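# Swap the two rack shelves while keeping their vials

## Task

Trade the places of the two removable shelves in the wall rack. Each vial must finish standing upright on the same shelf it was on at the start, and both shelves must be pushed all the way in. The result only counts if it stays put without the robot holding anything. At the end, open the grippers and move both arms away.

## Robot and tools

Robot: two six-joint arms, left_arm (the robot's own left, +y side) and right_arm, each with a parallel gripper. Joint order for each arm is waist, shoulder, elbow, wrist pitch, wrist yaw, wrist roll. Stated joint ranges in radians: waist -2.880 to 2.880, shoulder 0.000 to 3.142, elbow 0.000 to 3.019, wrist pitch -1.693 to 1.571, wrist yaw -1.571 to 1.571, wrist roll -2.094 to 2.094. The true end of a joint may differ from the stated one by up to 0.019 rad either way.

Scene frame: origin on the floor at the middle of the robot's base, +x forward, +y toward left_arm, +z up. Each result's state line prints, for each arm, end_effector_position (metres) and end_effector_quat_wxyz in this frame. That point sits between the finger pads, about 1 cm back from the tips; the fingers point along the gripper's +z and close along its y. Printed positions can be somewhat wrong, more so when the arm is stretched out. Identical joint angles on the two arms need not give mirrored poses.

Command row (used by execute_actions and move): a single flat list of 14 numbers covering both arms, always all 14 even if one arm stays still. Positions 1-6: left_arm joint offsets; 7: left_arm opening; 8-13: right_arm joint offsets; 14: right_arm opening. Every number lies in [-1, 1]. Joint numbers are scaled offsets, not angles: 1.0 equals 1.264 rad (waist), 1.32 (shoulder), 1.276 (elbow), 1.83 (wrist pitch), 1.686 (wrist yaw), 2.022 (wrist roll). Opening is absolute, not an offset: +1 fully open (pads 0.094 m apart), -1 closed. Optionally append 12 more values in 0..1, left_arm's six then right_arm's six, scaling each joint's position gain; they persist until changed.

execute_actions(actions): a list of up to 15 actions, run in sequence. Each action is a table of up to 15 rows, one row per 1/30 s step; if shorter, its last row repeats to fill 15 steps. Joint offsets in every row are measured from the arm's angles at the start of that action (not from the previous row); for a call's first action, from the last reported angles. If an action would push any joint more than 0.019 rad beyond its range, it is rejected for both arms; if the first action fails this or any action is malformed, the whole call does nothing. An empty list just returns the current state and images.

move(target, speed, blocking): target is one 14-number row whose offsets count from the Joint positions in the latest result showing them. All joints follow paths that progress together, so the gripper traces a curve. speed (0.01 to 2 rad/s, default 0.5) caps the fastest-moving joint; paths last 0.5 to 10 s. Paths ignore obstacles and the other arm. Finger openings are applied at the start. blocking=false returns after 0.5 s while motion continues; then use wait or stop before sending other commands. The result adds a move: line with the outcome (done, off_target, moving, held, fault), limits=held or limits=none, and each arm's joint farthest from target.

wait(seconds): 0 to 10; the arms keep their last command. stop(): brakes a running move (needs room; fingers continue). zoom_image(camera, region): region [x0, y0, x1, y1] in that camera's pixels, at most 504x504, origin top-left. Cameras: cam_head_left and cam_head_right (504x504), cam_left_wrist and cam_right_wrist (616x616 fisheye). finished_scene(scene): integer number of the scene being closed; irreversible, do it only once the goal holds on its own.

Result lines: Joint positions and Joint velocities give per arm six joints (rad, rad/s) plus finger gap (m). Joint targets shows the angles currently aimed at. grip_measured is the opening on the command scale; each gripper may read up to about 1 mm off. To hold something, command an opening below grip_measured: roughly 0.03 below is a firm hold, less is gentler; very thin parts get weaker grip. Joint torques are raw, offset and noisy. Step readings list joint angles at some steps; HELD with an arm label means part of that arm's row was held back. "joint command not followed" means a clearance check altered targets. "joint sent to its limit" means a joint reached its end; absence does not prove room remains.

Motion limits: each joint's target is kept within a lead of its measured angle (waist 0.264, shoulder 0.32, elbow 0.276, wrist pitch 0.33, wrist yaw 0.186, wrist roll 0.522 rad), and targets are shrunk if they would move the gripper over 70 mm per step, so big moves need several actions. An arm sent zero offsets can sag; re-aim it at its desired angles in a reply's first call, then zeros. The robot keeps its last command while you are composing a reply.

Avoid: dropping vials or shelves, tipping vials, knocking anything out of the work area, fast impacts, pressing hard against the rack, and any arm-to-arm contact. Brief external tugs or pushes may happen. Holding loads heats motors; a MOTOR HOT warning appears near 85 C and at 100 C that arm goes limp (OVER-TEMPERATURE FAULT), so don't hold heavy loads longer than needed. Smooth, low-effort, quick motion is preferred.

Each tool is called after "Request:" as name(argument=value, ...) on one line, values as JSON.

## Session

Request:
execute_actions(actions=[])

Scene clock: 0.00 s.
left_arm: end_effector_position=(+0.6975, +0.3259, +1.4559) grip_measured=+1.000 end_effector_quat_wxyz=(+0.251, +0.008, +0.968, +0.006) | right_arm: end_effector_position=(+0.7056, -0.3241, +1.4647) grip_measured=+1.000 end_effector_quat_wxyz=(+0.263, -0.003, +0.965, -0.009)
Joint positions: left_arm=[-2.035  0.987  0.797  0.332 -0.329  0.336  0.094] | right_arm=[ 2.057  0.978  0.801  0.346  0.351 -0.339  0.094]
Joint velocities: left_arm=[ 0.015  0.005  0.007 -0.002  0.037 -0.007  0.   ] | right_arm=[-0.005 -0.005 -0.012 -0.012 -0.007 -0.007  0.   ]
Joint torques (N m, as the arm reports them, + toward a larger angle): no reading
Motor temperatures (°C, as the motors report them): left_arm=[22 21 21 20 24 21] | right_arm=[24 24 20 21 23 21]
Joint targets: left_arm=[-2.035 0.987 0.804 0.335 -0.329 0.336] | right_arm=[2.057 0.978 0.809 0.349 0.351 -0.339]
Joint stiffness scale: left_arm=[1. 1. 1. 1. 1. 1.] | right_arm=[1. 1. 1. 1. 1. 1.]

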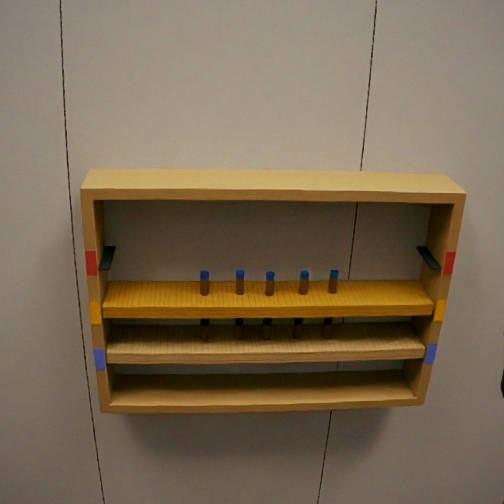

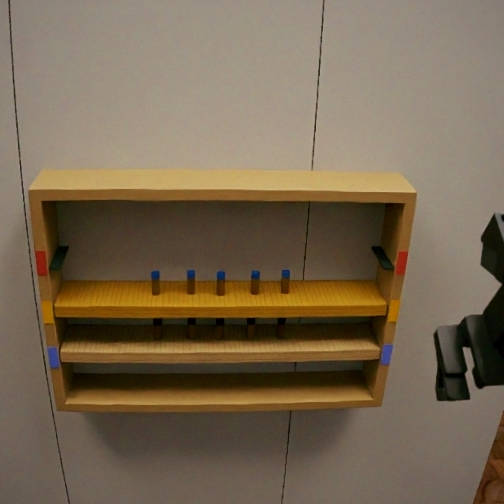

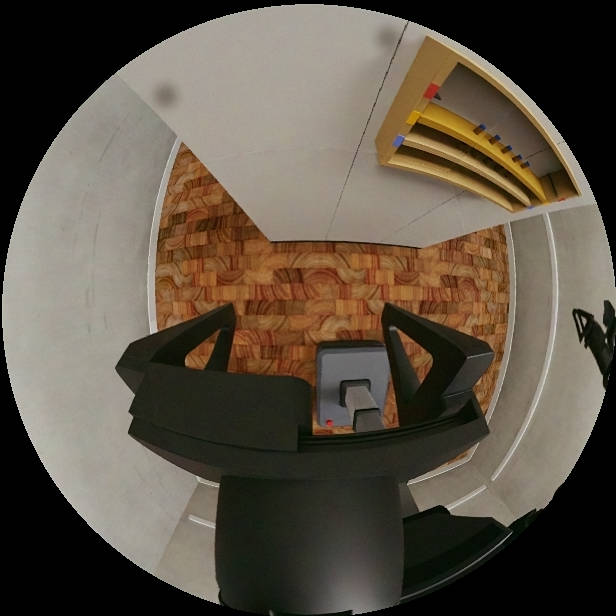

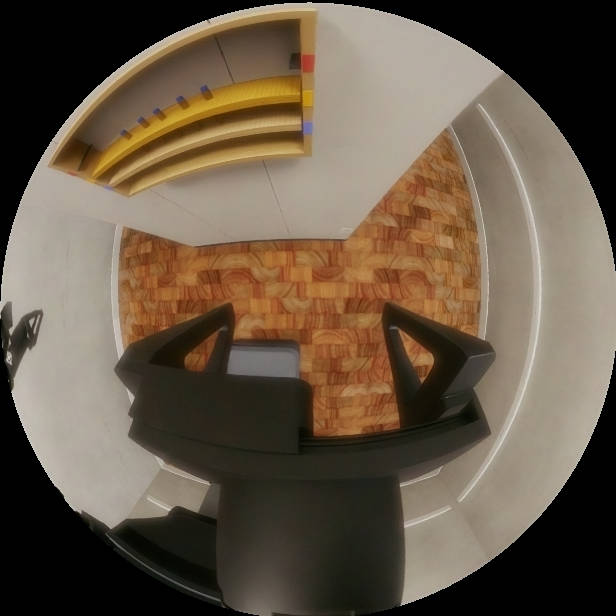

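Request:
move(target=[-0.2,0,0,0,0,0,1,0.2,0,0,0,0,0,1])

Request:
move(target=[0,-0.2,0,0,0,0,1,0,-0.2,0,0,0,0,1])

Request:
move(target=[0,0,0.2,0,0,0,1,0,0,0.2,0,0,0,1])

Request:
move(target=[0,0,0,0.15,0,0,1,0,0,0,0.15,0,0,1])

Request:
move(target=[0,0,0,0,0.15,0,1,0,0,0,0,-0.15,0,1])

Request:
move(target=[0,0,0,0,0,0.15,1,0,0,0,0,0,-0.15,1])

Scene clock: 14.23 s.
left_arm: end_effector_position=(+0.7095, +0.2179, +1.5074) grip_measured=+1.000 end_effector_quat_wxyz=(+0.283, +0.022, +0.952, -0.113) | right_arm: end_effector_position=(+0.7168, -0.2195, +1.5157) grip_measured=+1.000 end_effector_quat_wxyz=(-0.293, +0.015, -0.950, -0.108)
Joint positions: left_arm=[-2.285  0.987  0.797  0.332 -0.329  0.336  0.094] | right_arm=[ 2.302  0.978  0.801  0.346  0.351 -0.339  0.094]
Joint velocities: left_arm=[-0.015 -0.015 -0.027 -0.002  0.022 -0.022  0.   ] | right_arm=[-0.005  0.015 -0.017 -0.007 -0.037 -0.066  0.   ]
Joint torques (N m, as the arm reports them, + toward a larger angle): left_arm=[ -5.26 -14.53   1.85   0.91   0.34   0.05] | right_arm=[ 4.3  -9.23  2.53  0.78 -0.27 -0.17]
Motor temperatures (°C, as the motors report them): left_arm=[22 21 21 20 24 21] | right_arm=[24 24 21 21 23 21]
Joint targets: left_arm=[-2.288 0.987 0.797 0.332 -0.329 0.336] | right_arm=[2.310 0.978 0.801 0.346 0.351 -0.339]
Joint stiffness scale: left_arm=[1. 1. 1. 1. 1. 1.] | right_arm=[1. 1. 1. 1. 1. 1.]
move: done; limits=none; left_arm: farthest joint: the waist, 0.003 radians from its target (0.253 radians at the start); right_arm: farthest joint: the waist, 0.008 radians from its target (0.252 radians at the start)

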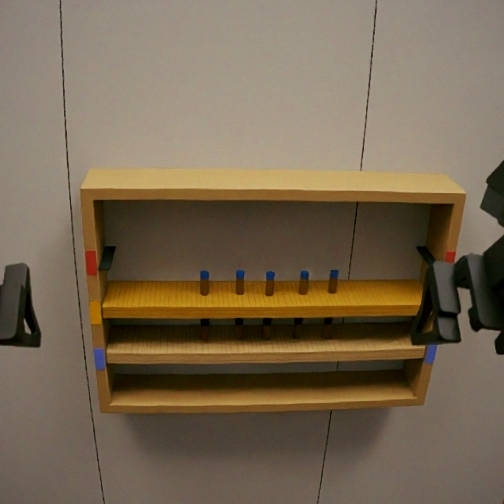

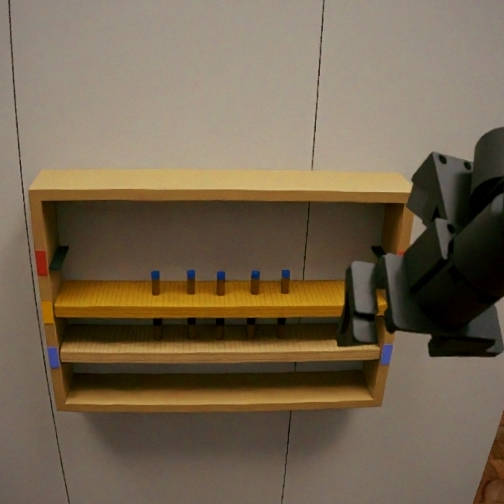

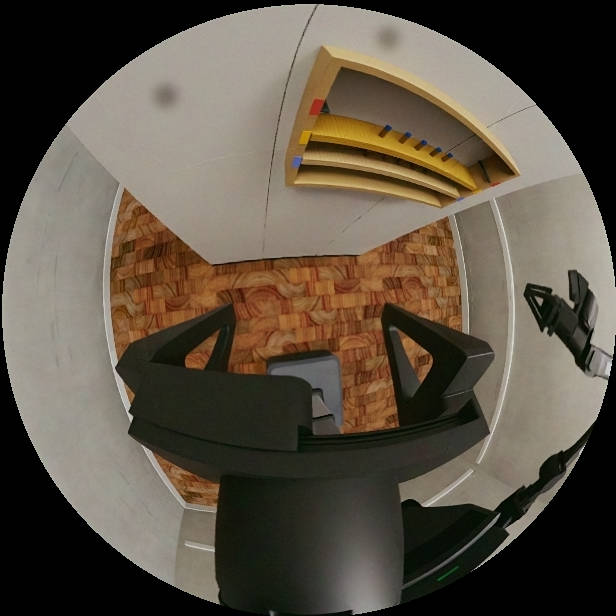

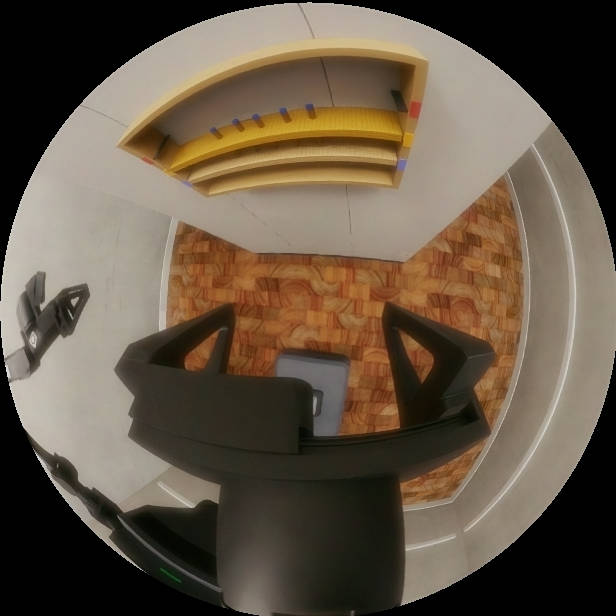

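Scene clock: 15.30 s.
left_arm: end_effector_position=(+0.7633, +0.3035, +1.6179) grip_measured=+1.000 end_effector_quat_wxyz=(+0.391, -0.045, +0.915, -0.086) | right_arm: end_effector_position=(+0.7665, -0.3049, +1.6231) grip_measured=+1.000 end_effector_quat_wxyz=(+0.396, +0.053, +0.913, +0.083)
Joint positions: left_arm=[-2.285  0.712  0.793  0.332 -0.329  0.336  0.094] | right_arm=[ 2.302  0.709  0.795  0.346  0.351 -0.339  0.094]
Joint velocities: left_arm=[ 0.015  0.005 -0.017 -0.002 -0.051  0.022  0.   ] | right_arm=[ 0.005  0.005 -0.012 -0.007 -0.095  0.007  0.   ]
Joint torques (N m, as the arm reports them, + toward a larger angle): left_arm=[ -2.15 -12.95   3.81   1.16   0.37   0.04] | right_arm=[ 1.83 -8.    4.7   0.89 -0.28 -0.16]
Motor temperatures (°C, as the motors report them): left_arm=[22 21 21 20 24 21] | right_arm=[24 24 21 21 23 21]
Joint targets: left_arm=[-2.285 0.723 0.797 0.332 -0.329 0.336] | right_arm=[2.302 0.714 0.802 0.346 0.351 -0.339]
Joint stiffness scale: left_arm=[1. 1. 1. 1. 1. 1.] | right_arm=[1. 1. 1. 1. 1. 1.]
move: done; limits=none; left_arm: farthest joint: the shoulder, 0.011 radians from its target (0.264 radians at the start); right_arm: farthest joint: the elbow, 0.006 radians from its target (0.000 radians at the start)

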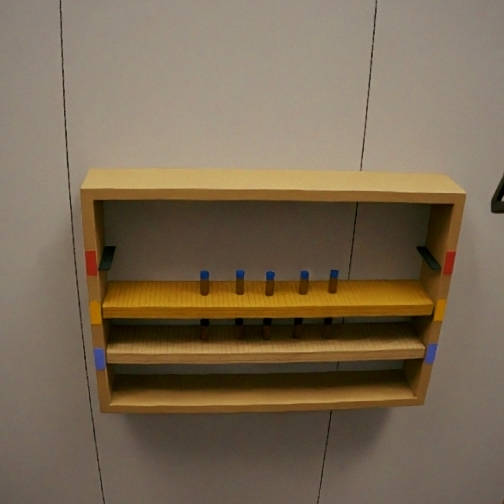

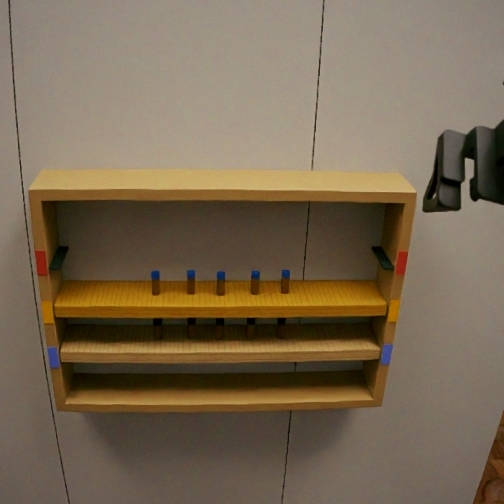

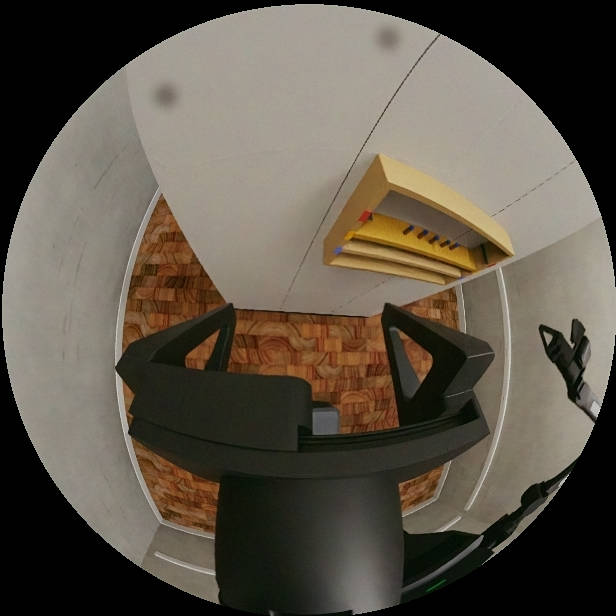

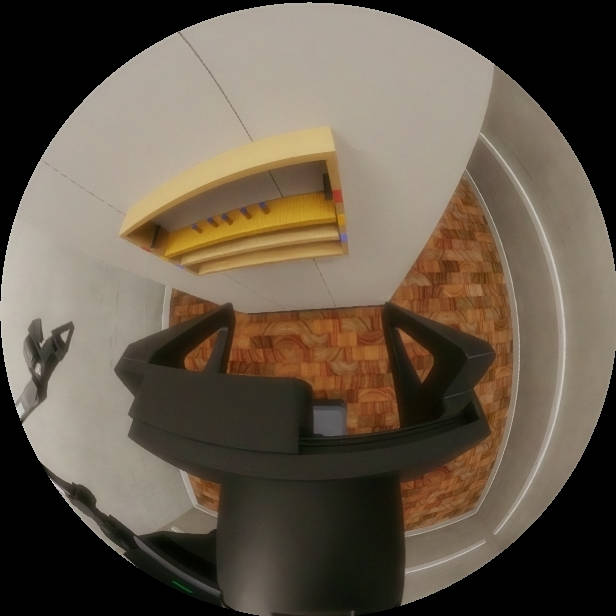

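Scene clock: 16.23 s.
left_arm: end_effector_position=(+0.8661, +0.3658, +1.6989) grip_measured=+1.000 end_effector_quat_wxyz=(+0.480, -0.104, +0.869, -0.062) | right_arm: end_effector_position=(+0.8678, -0.3681, +1.7038) grip_measured=+1.000 end_effector_quat_wxyz=(+0.484, +0.113, +0.866, +0.059)
Joint positions: left_arm=[-2.285  0.712  1.03   0.332 -0.329  0.336  0.094] | right_arm=[ 2.302  0.709  1.033  0.346  0.351 -0.339  0.094]
Joint velocities: left_arm=[-0.005 -0.015 -0.007 -0.002 -0.081 -0.051  0.   ] | right_arm=[-0.005 -0.024  0.002  0.007 -0.081 -0.037  0.   ]
Joint torques (N m, as the arm reports them, + toward a larger angle): left_arm=[ -1.53 -15.74   5.95   1.3    0.41   0.05] | right_arm=[ 1.15 -9.99  6.74  1.05 -0.34 -0.17]
Motor temperatures (°C, as the motors report them): left_arm=[22 21 21 20 24 21] | right_arm=[24 24 21 21 23 21]
Joint targets: left_arm=[-2.285 0.712 1.048 0.332 -0.329 0.336] | right_arm=[2.302 0.709 1.051 0.346 0.351 -0.339]
Joint stiffness scale: left_arm=[1. 1. 1. 1. 1. 1.] | right_arm=[1. 1. 1. 1. 1. 1.]
move: done; limits=none; left_arm: farthest joint: the elbow, 0.018 radians from its target (0.256 radians at the start); right_arm: farthest joint: the elbow, 0.018 radians from its target (0.255 radians at the start)

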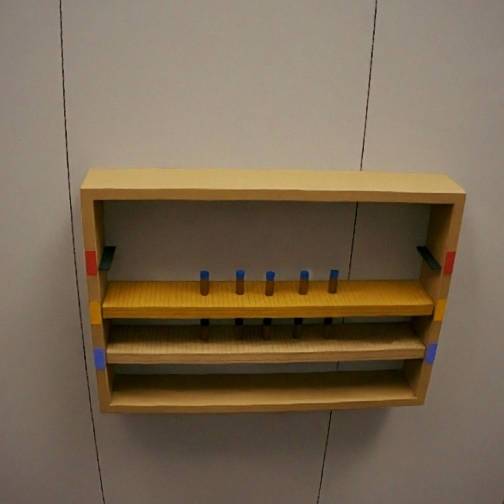

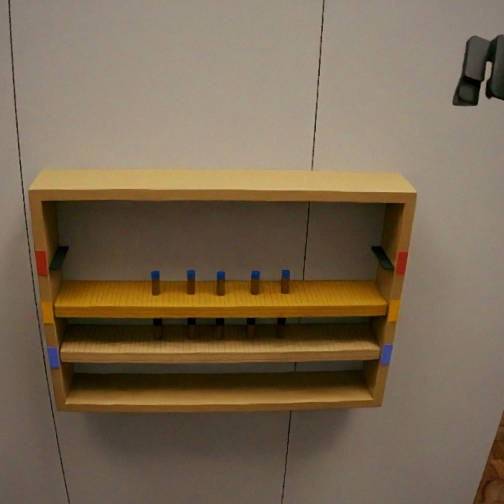

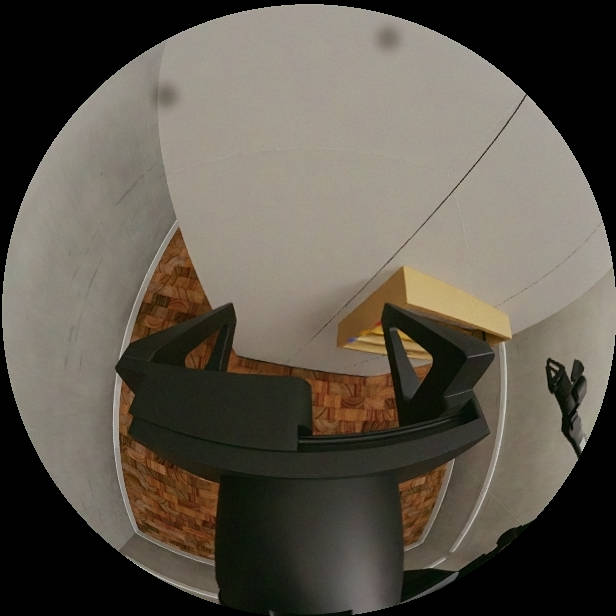

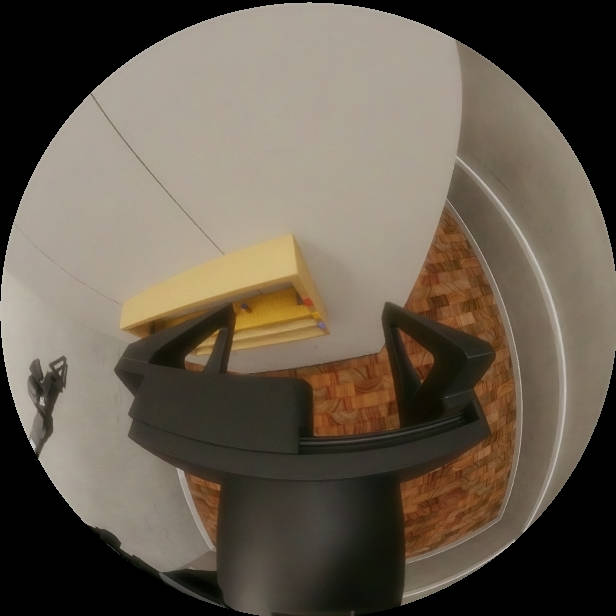

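Scene clock: 17.20 s.
left_arm: end_effector_position=(+0.8854, +0.3997, +1.7426) grip_measured=+1.000 end_effector_quat_wxyz=(-0.567, +0.164, -0.806, +0.035) | right_arm: end_effector_position=(+0.8857, -0.4024, +1.7469) grip_measured=+1.000 end_effector_quat_wxyz=(+0.569, +0.174, +0.803, +0.033)
Joint positions: left_arm=[-2.285  0.712  1.028  0.585 -0.329  0.336  0.094] | right_arm=[ 2.302  0.709  1.03   0.599  0.351 -0.339  0.094]
Joint velocities: left_arm=[ 0.024 -0.034  0.007 -0.002  0.066  0.037  0.   ] | right_arm=[ 0.005  0.005  0.002 -0.002 -0.007 -0.051  0.   ]
Joint torques (N m, as the arm reports them, + toward a larger angle): left_arm=[ -1.15 -15.85   4.85   2.08   0.46   0.05] | right_arm=[  0.98 -10.24   5.74   1.76  -0.34  -0.18]
Motor temperatures (°C, as the motors report them): left_arm=[22 22 22 20 24 21] | right_arm=[24 24 21 21 23 21]
Joint targets: left_arm=[-2.285 0.712 1.030 0.607 -0.329 0.336] | right_arm=[2.302 0.709 1.033 0.620 0.351 -0.339]
Joint stiffness scale: left_arm=[1. 1. 1. 1. 1. 1.] | right_arm=[1. 1. 1. 1. 1. 1.]
move: off_target (left_arm, right_arm); limits=none; left_arm: farthest joint: the wrist pitch, 0.021 radians from its target (0.274 radians at the start); right_arm: farthest joint: the wrist pitch, 0.021 radians from its target (0.275 radians at the start)

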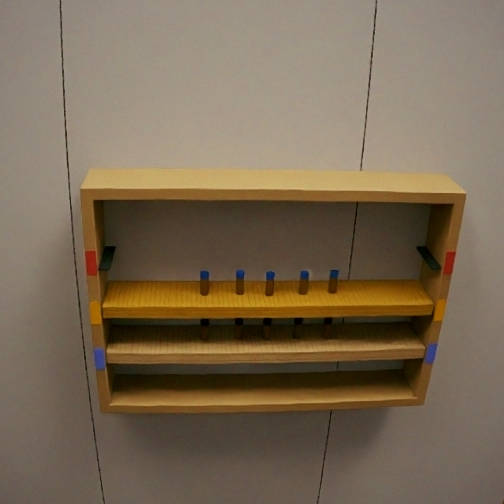

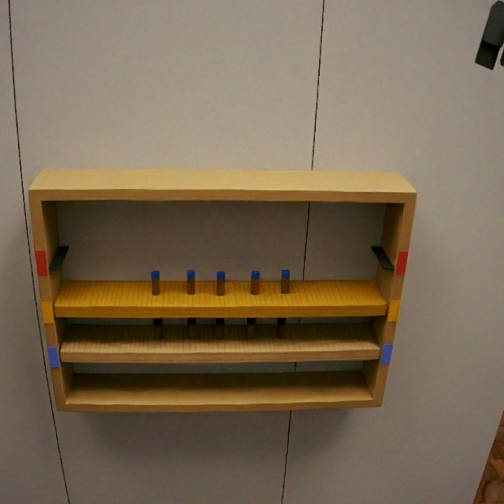

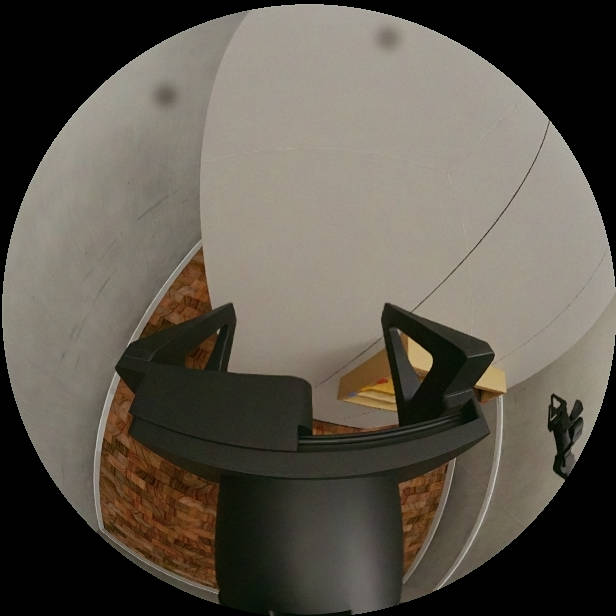

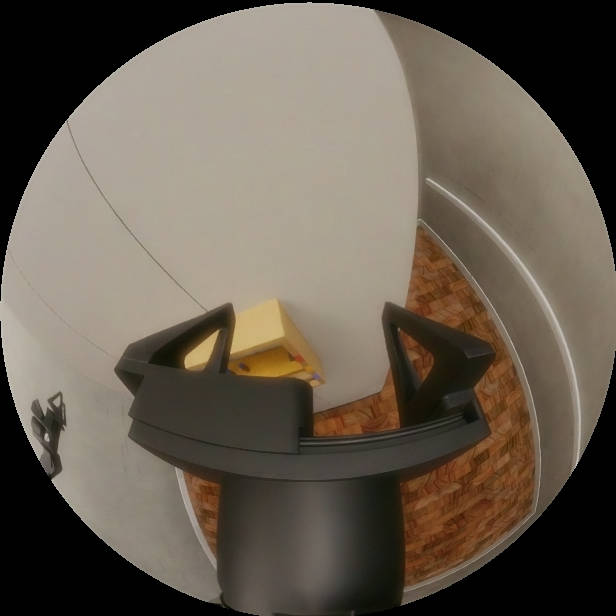

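Scene clock: 18.07 s.
left_arm: end_effector_position=(+0.8937, +0.3654, +1.7669) grip_measured=+1.000 end_effector_quat_wxyz=(-0.615, +0.097, -0.773, +0.123) | right_arm: end_effector_position=(+0.8946, -0.3688, +1.7715) grip_measured=+1.000 end_effector_quat_wxyz=(+0.618, +0.108, +0.770, +0.120)
Joint positions: left_arm=[-2.285  0.712  1.028  0.585 -0.079  0.336  0.094] | right_arm=[ 2.302  0.709  1.03   0.599  0.102 -0.339  0.094]
Joint velocities: left_arm=[-0.005 -0.015  0.007  0.002  0.037 -0.022  0.   ] | right_arm=[ 0.005  0.005 -0.012 -0.007 -0.037 -0.022  0.   ]
Joint torques (N m, as the arm reports them, + toward a larger angle): left_arm=[ -1.36 -15.86   4.67   1.31   0.67   0.05] | right_arm=[  1.06 -10.07   5.62   1.07  -0.59  -0.17]
Motor temperatures (°C, as the motors report them): left_arm=[22 22 22 20 24 21] | right_arm=[24 24 21 21 23 21]
Joint targets: left_arm=[-2.285 0.712 1.028 0.585 -0.076 0.336] | right_arm=[2.302 0.709 1.030 0.599 0.098 -0.339]
Joint stiffness scale: left_arm=[1. 1. 1. 1. 1. 1.] | right_arm=[1. 1. 1. 1. 1. 1.]
move: done; limits=none; left_arm: farthest joint: the wrist yaw, 0.003 radians from its target (0.253 radians at the start); right_arm: farthest joint: the wrist yaw, 0.004 radians from its target (0.253 radians at the start)

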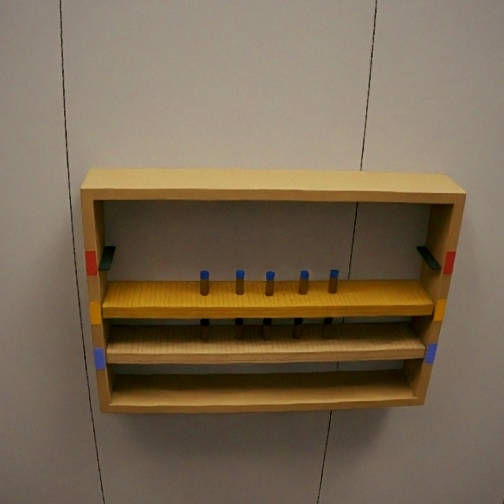

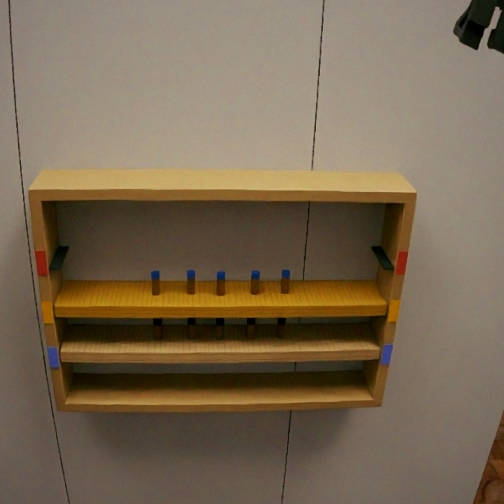

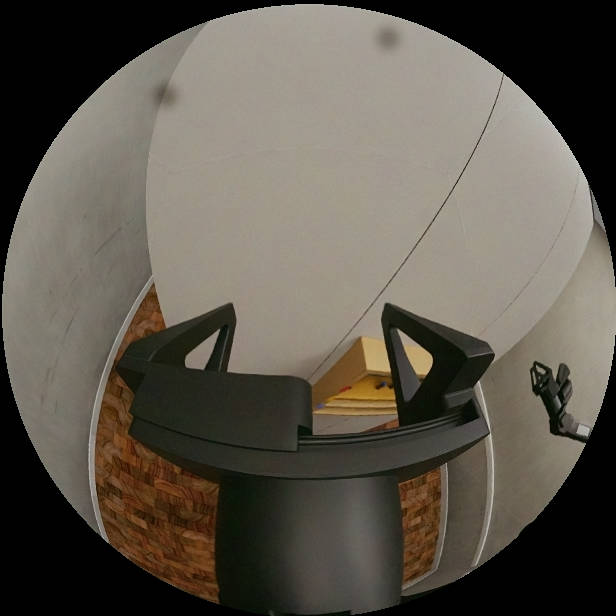

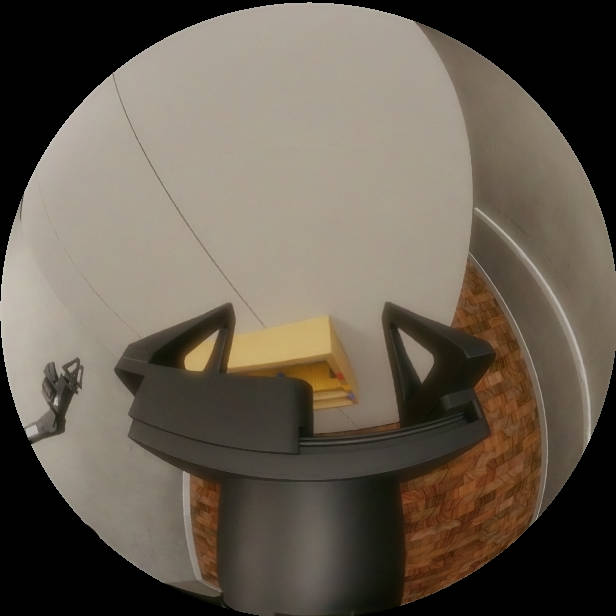

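Scene clock: 19.47 s.
left_arm: end_effector_position=(+0.8937, +0.3654, +1.7669) grip_measured=+1.000 end_effector_quat_wxyz=(+0.626, +0.015, +0.779, -0.033) | right_arm: end_effector_position=(+0.8946, -0.3688, +1.7715) grip_measured=+1.000 end_effector_quat_wxyz=(+0.629, -0.004, +0.777, +0.029)
Joint positions: left_arm=[-2.285  0.712  1.028  0.585 -0.079  0.625  0.094] | right_arm=[ 2.302  0.709  1.03   0.599  0.102 -0.63   0.094]
Joint velocities: left_arm=[-0.005  0.015 -0.012 -0.017  0.051  0.022  0.   ] | right_arm=[-0.005  0.005  0.002 -0.002  0.037 -0.007  0.   ]
Joint torques (N m, as the arm reports them, + toward a larger angle): left_arm=[ -1.37 -15.84   4.7    1.33   0.51   0.16] | right_arm=[  1.09 -10.22   5.61   1.05  -0.42  -0.24]
Motor temperatures (°C, as the motors report them): left_arm=[22 22 22 20 25 21] | right_arm=[24 25 21 21 23 21]
Joint targets: left_arm=[-2.285 0.712 1.028 0.585 -0.079 0.640] | right_arm=[2.302 0.709 1.030 0.599 0.102 -0.643]
Joint stiffness scale: left_arm=[1. 1. 1. 1. 1. 1.] | right_arm=[1. 1. 1. 1. 1. 1.]
move: done; limits=none; left_arm: farthest joint: the wrist roll, 0.014 radians from its target (0.303 radians at the start); right_arm: farthest joint: the wrist roll, 0.013 radians from its target (0.303 radians at the start)

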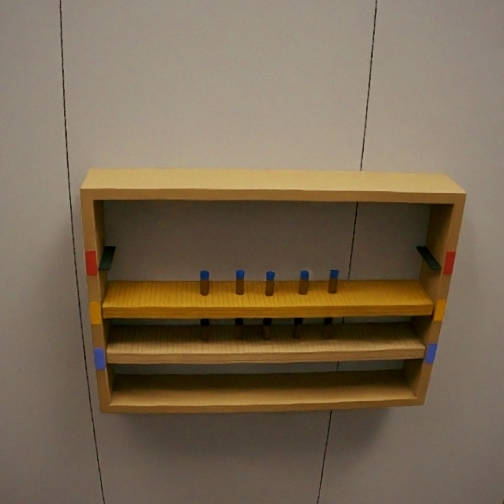

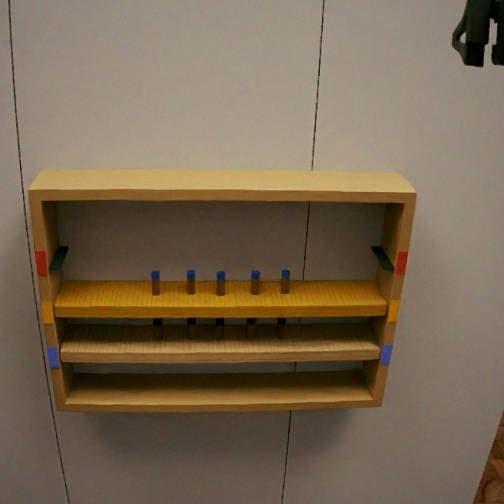

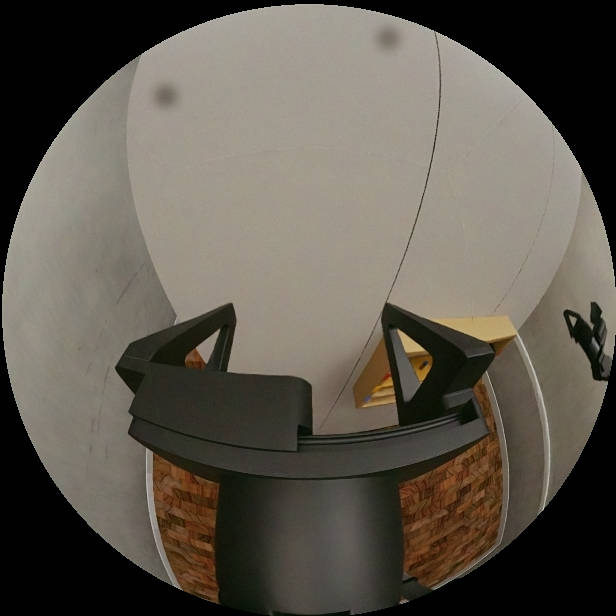

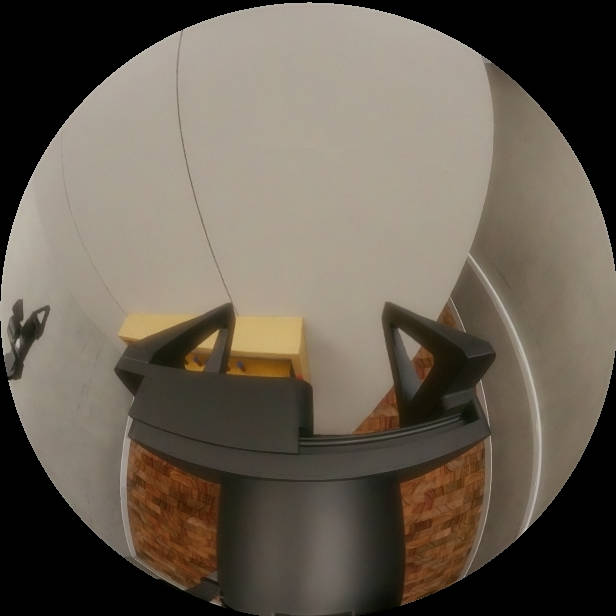

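Request:
move(target=[0.068,0.2,-0.15,0.2,0.123,-0.82,1,-0.074,0.2,-0.15,0.2,-0.13,0.822,1], speed=0.8)

Scene clock: 90.23 s.
left_arm: end_effector_position=(+0.8247, +0.2600, +1.6391) grip_measured=+1.000 end_effector_quat_wxyz=(-0.360, +0.499, -0.593, +0.519) | right_arm: end_effector_position=(+0.8279, -0.2638, +1.6492) grip_measured=+1.000 end_effector_quat_wxyz=(+0.368, +0.502, +0.582, +0.523)
Joint positions: left_arm=[-2.212  0.968  0.837  0.929  0.125 -1.018  0.094] | right_arm=[ 2.227  0.957  0.838  0.944 -0.112  1.019  0.094]
Joint velocities: left_arm=[-0.005 -0.015 -0.007  0.017 -0.066 -0.007  0.   ] | right_arm=[ 0.005  0.005  0.017  0.012 -0.007  0.007  0.   ]
Joint torques (N m, as the arm reports them, + toward a larger angle): left_arm=[ -2.84 -15.52   2.49   2.18   0.63  -0.02] | right_arm=[ 1.88 -9.32  3.33  1.84 -0.56 -0.12]
Motor temperatures (°C, as the motors report them): left_arm=[22 22 23 20 25 21] | right_arm=[24 25 22 21 23 21]
Joint targets: left_arm=[-2.199 0.976 0.837 0.951 0.128 -1.033] | right_arm=[2.209 0.973 0.838 0.965 -0.117 1.032]
Joint stiffness scale: left_arm=[1. 1. 1. 1. 1. 1.] | right_arm=[1. 1. 1. 1. 1. 1.]
move: off_target (left_arm, right_arm); limits=none; left_arm: farthest joint: the wrist pitch, 0.022 radians from its target (0.366 radians at the start); right_arm: farthest joint: the wrist pitch, 0.021 radians from its target (0.366 radians at the start)

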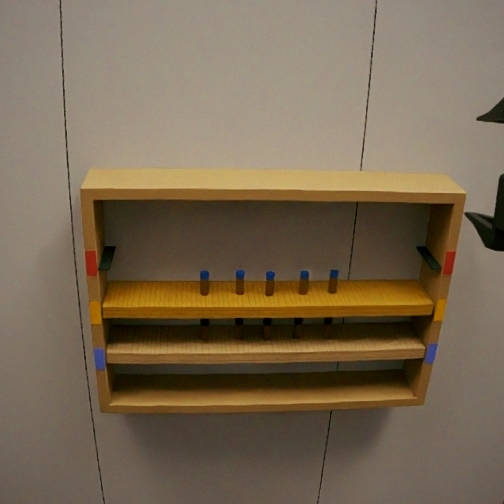

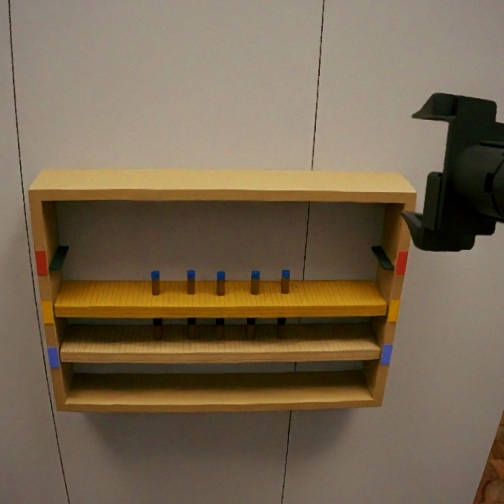

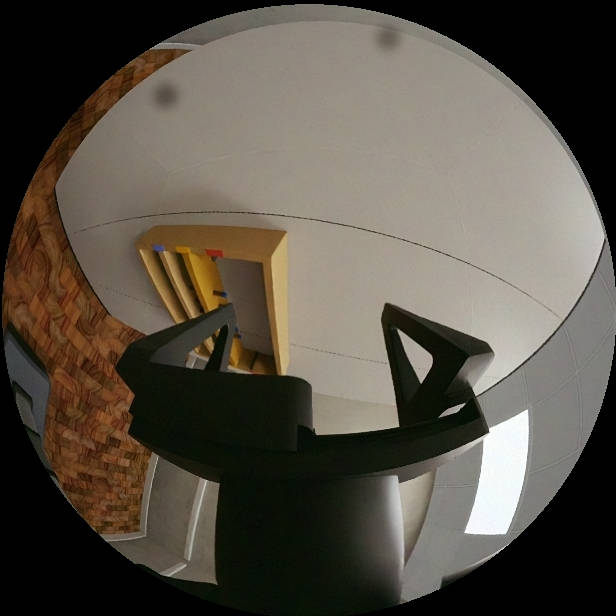

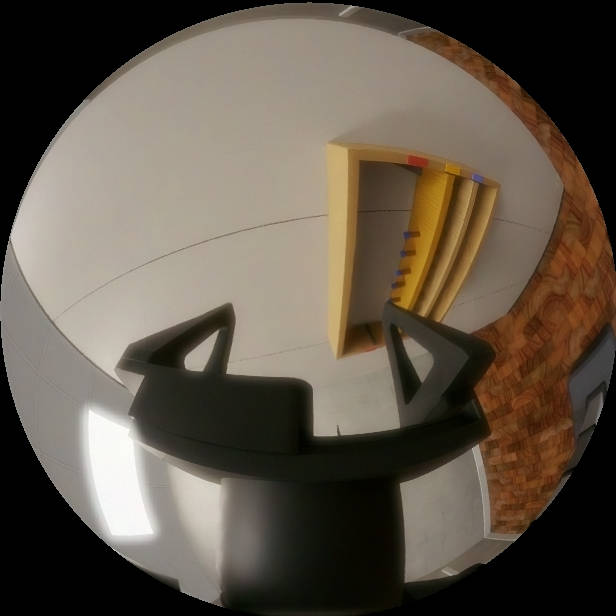

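Request:
move(target=[0.078,0.38,0.198,0.235,0.125,-0.007,0,-0.089,0.389,0.198,0.228,-0.133,0.007,0])

Scene clock: 104.30 s.
left_arm: end_effector_position=(+0.8400, +0.1900, +1.5136) grip_measured=+0.002 end_effector_quat_wxyz=(-0.409, +0.418, -0.577, +0.570) | right_arm: end_effector_position=(+0.8427, -0.1917, +1.5203) grip_measured=+0.003 end_effector_quat_wxyz=(+0.412, +0.418, +0.572, +0.573)
Joint positions: left_arm=[-2.127  1.476  1.079  1.337  0.333 -1.019  0.047] | right_arm=[ 2.133  1.466  1.078  1.34  -0.331  1.021  0.047]
Joint velocities: left_arm=[-0.005 -0.005  0.012 -0.007 -0.022 -0.007  0.   ] | right_arm=[-0.005  0.005  0.002 -0.012 -0.007  0.051  0.   ]
Joint torques (N m, as the arm reports them, + toward a larger angle): left_arm=[ -6.4  -19.49   1.59   2.27   0.59  -0.01] | right_arm=[  4.49 -12.19   2.27   1.91  -0.51  -0.12]
Motor temperatures (°C, as the motors report them): left_arm=[22 22 22 20 25 21] | right_arm=[24 25 22 21 23 21]
Joint targets: left_arm=[-2.114 1.470 1.089 1.359 0.336 -1.032] | right_arm=[2.114 1.471 1.090 1.361 -0.336 1.033]
Joint stiffness scale: left_arm=[1. 1. 1. 1. 1. 1.] | right_arm=[1. 1. 1. 1. 1. 1.]
move: off_target (left_arm, right_arm); limits=none; left_arm: farthest joint: the wrist pitch, 0.022 radians from its target (0.430 radians at the start); right_arm: farthest joint: the wrist pitch, 0.022 radians from its target (0.417 radians at the start)

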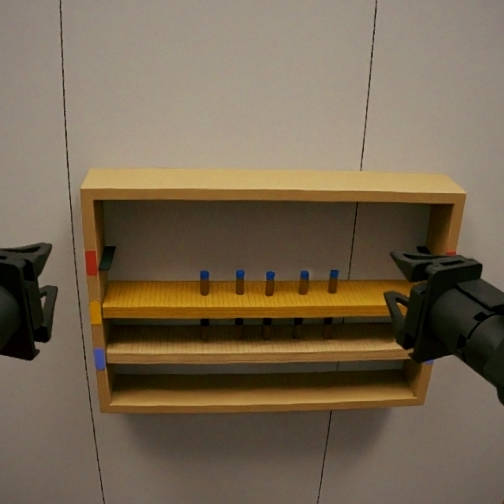

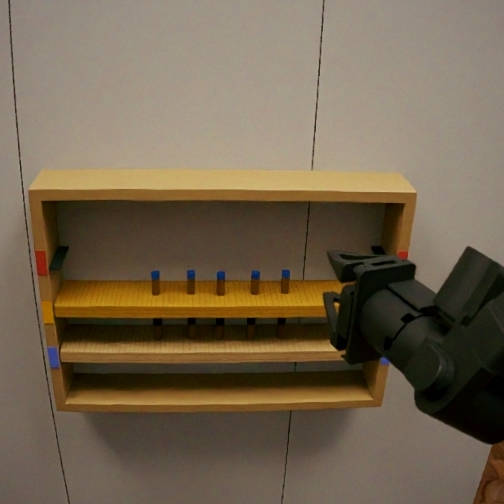

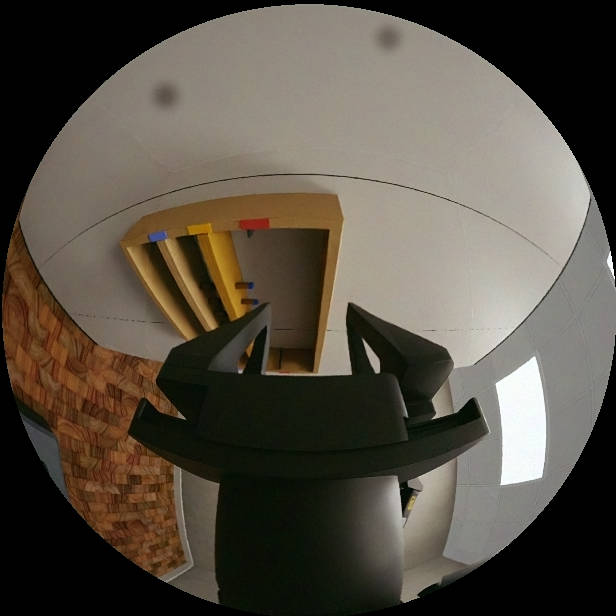

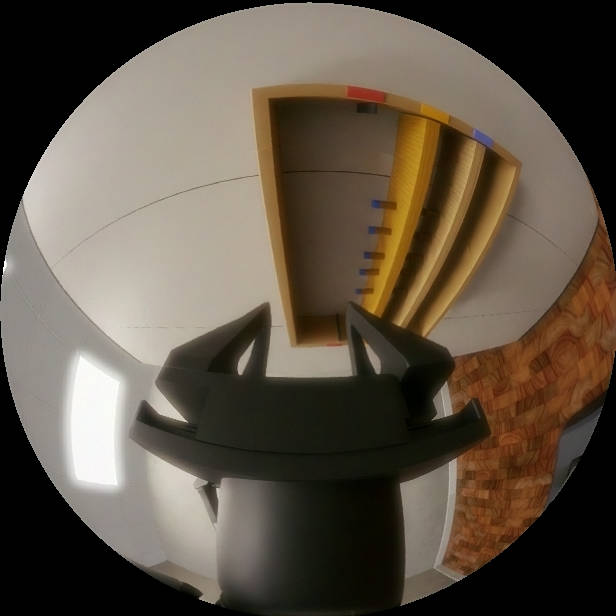

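Request:
move(target=[0,0.334,0.406,-0.014,-0.004,0.002,-0.2,-0.19,0.248,0.343,0.007,-0.074,0.108,-0.2], speed=0.4)

Scene clock: 127.17 s.
left_arm: end_effector_position=(+0.8920, +0.1185, +1.3802) grip_measured=-0.198 end_effector_quat_wxyz=(-0.431, +0.414, -0.563, +0.572) | right_arm: end_effector_position=(+0.8986, -0.2645, +1.3814) grip_measured=-0.197 end_effector_quat_wxyz=(+0.426, +0.413, +0.564, +0.574)
Joint positions: left_arm=[-2.127  1.915  1.584  1.323  0.329 -1.019  0.038] | right_arm=[ 1.904  1.776  1.5    1.34  -0.451  1.227  0.038]
Joint velocities: left_arm=[ 0.024  0.005  0.007  0.002  0.095 -0.037  0.001] | right_arm=[ 0.005 -0.024 -0.002 -0.002 -0.051 -0.037 -0.   ]
Joint torques (N m, as the arm reports them, + toward a larger angle): left_arm=[-11.63 -20.51   2.22   1.04   0.28   0.15] | right_arm=[  4.5  -13.56   3.3    1.72  -0.38  -0.13]
Motor temperatures (°C, as the motors report them): left_arm=[22 23 22 20 25 21] | right_arm=[24 26 21 22 23 21]
Joint targets: left_arm=[-2.127 1.916 1.597 1.311 0.326 -1.015] | right_arm=[1.893 1.793 1.516 1.352 -0.456 1.240]
Joint stiffness scale: left_arm=[1. 1. 1. 1. 1. 1.] | right_arm=[1. 1. 1. 1. 1. 1.]
move: done; limits=none; left_arm: farthest joint: the elbow, 0.013 radians from its target (0.518 radians at the start); right_arm: farthest joint: the shoulder, 0.018 radians from its target (0.327 radians at the start)

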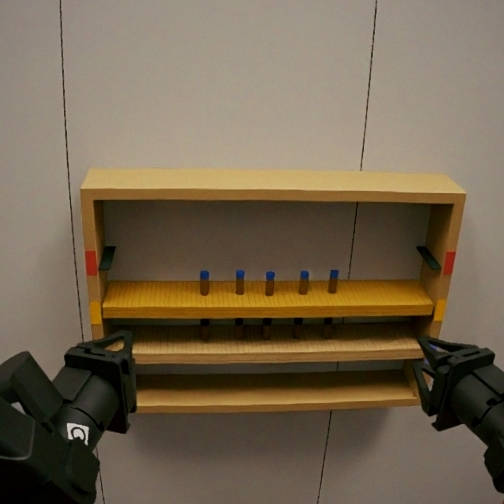

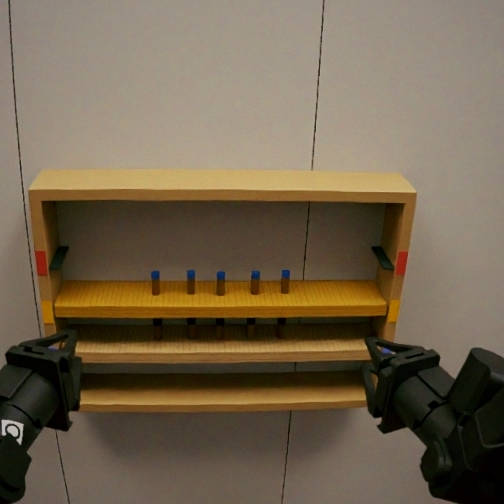

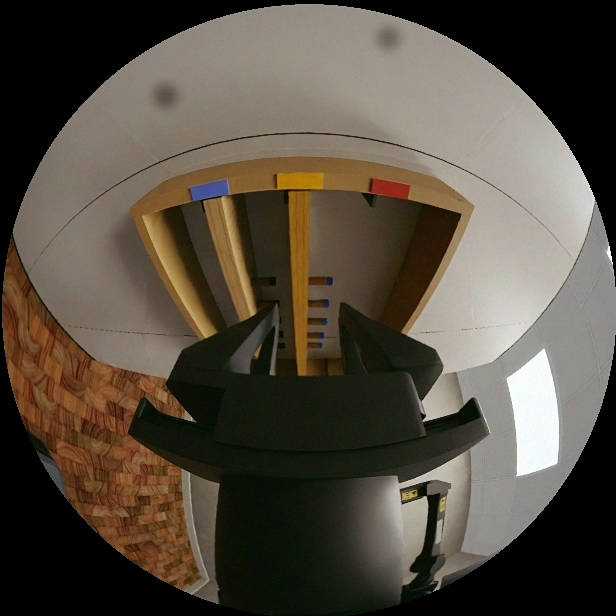

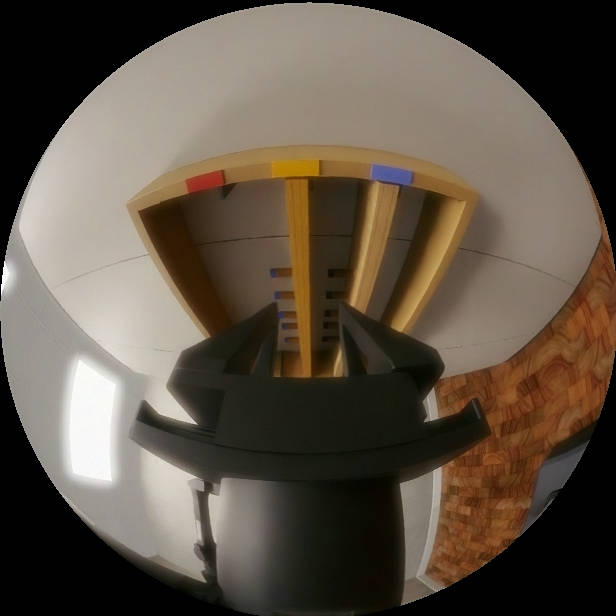

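Request:
zoom_image(camera="cam_left_wrist", region=[180,150,440,390])

Request:
zoom_image(camera="cam_right_wrist", region=[180,150,440,390])

Region (180, 150, 440, 390) of cam_left_wrist's 616x616 image, scaled by 1.938, with more detail than that image has; it fills the top 465 rows of this view, and the rest is white.

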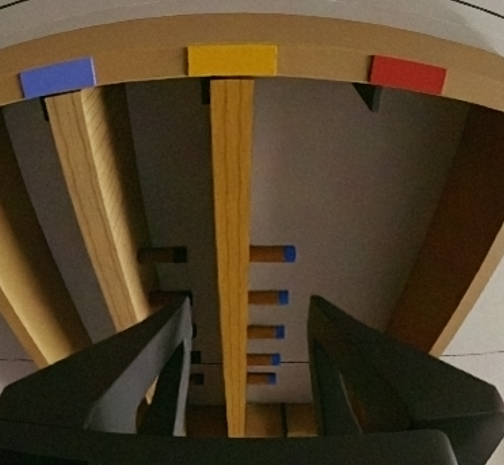

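Region (180, 150, 440, 390) of cam_right_wrist's 616x616 image, scaled by 1.938, with more detail than that image has; it fills the top 465 rows of this view, and the rest is white.

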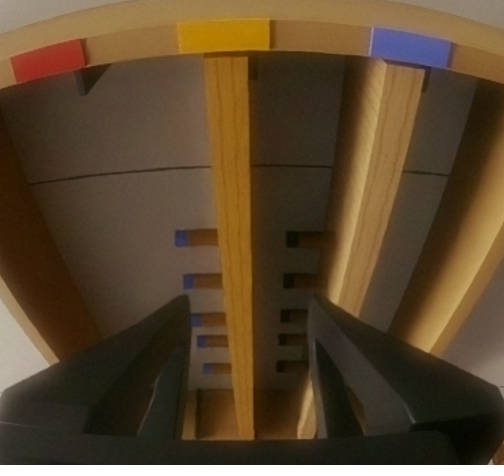

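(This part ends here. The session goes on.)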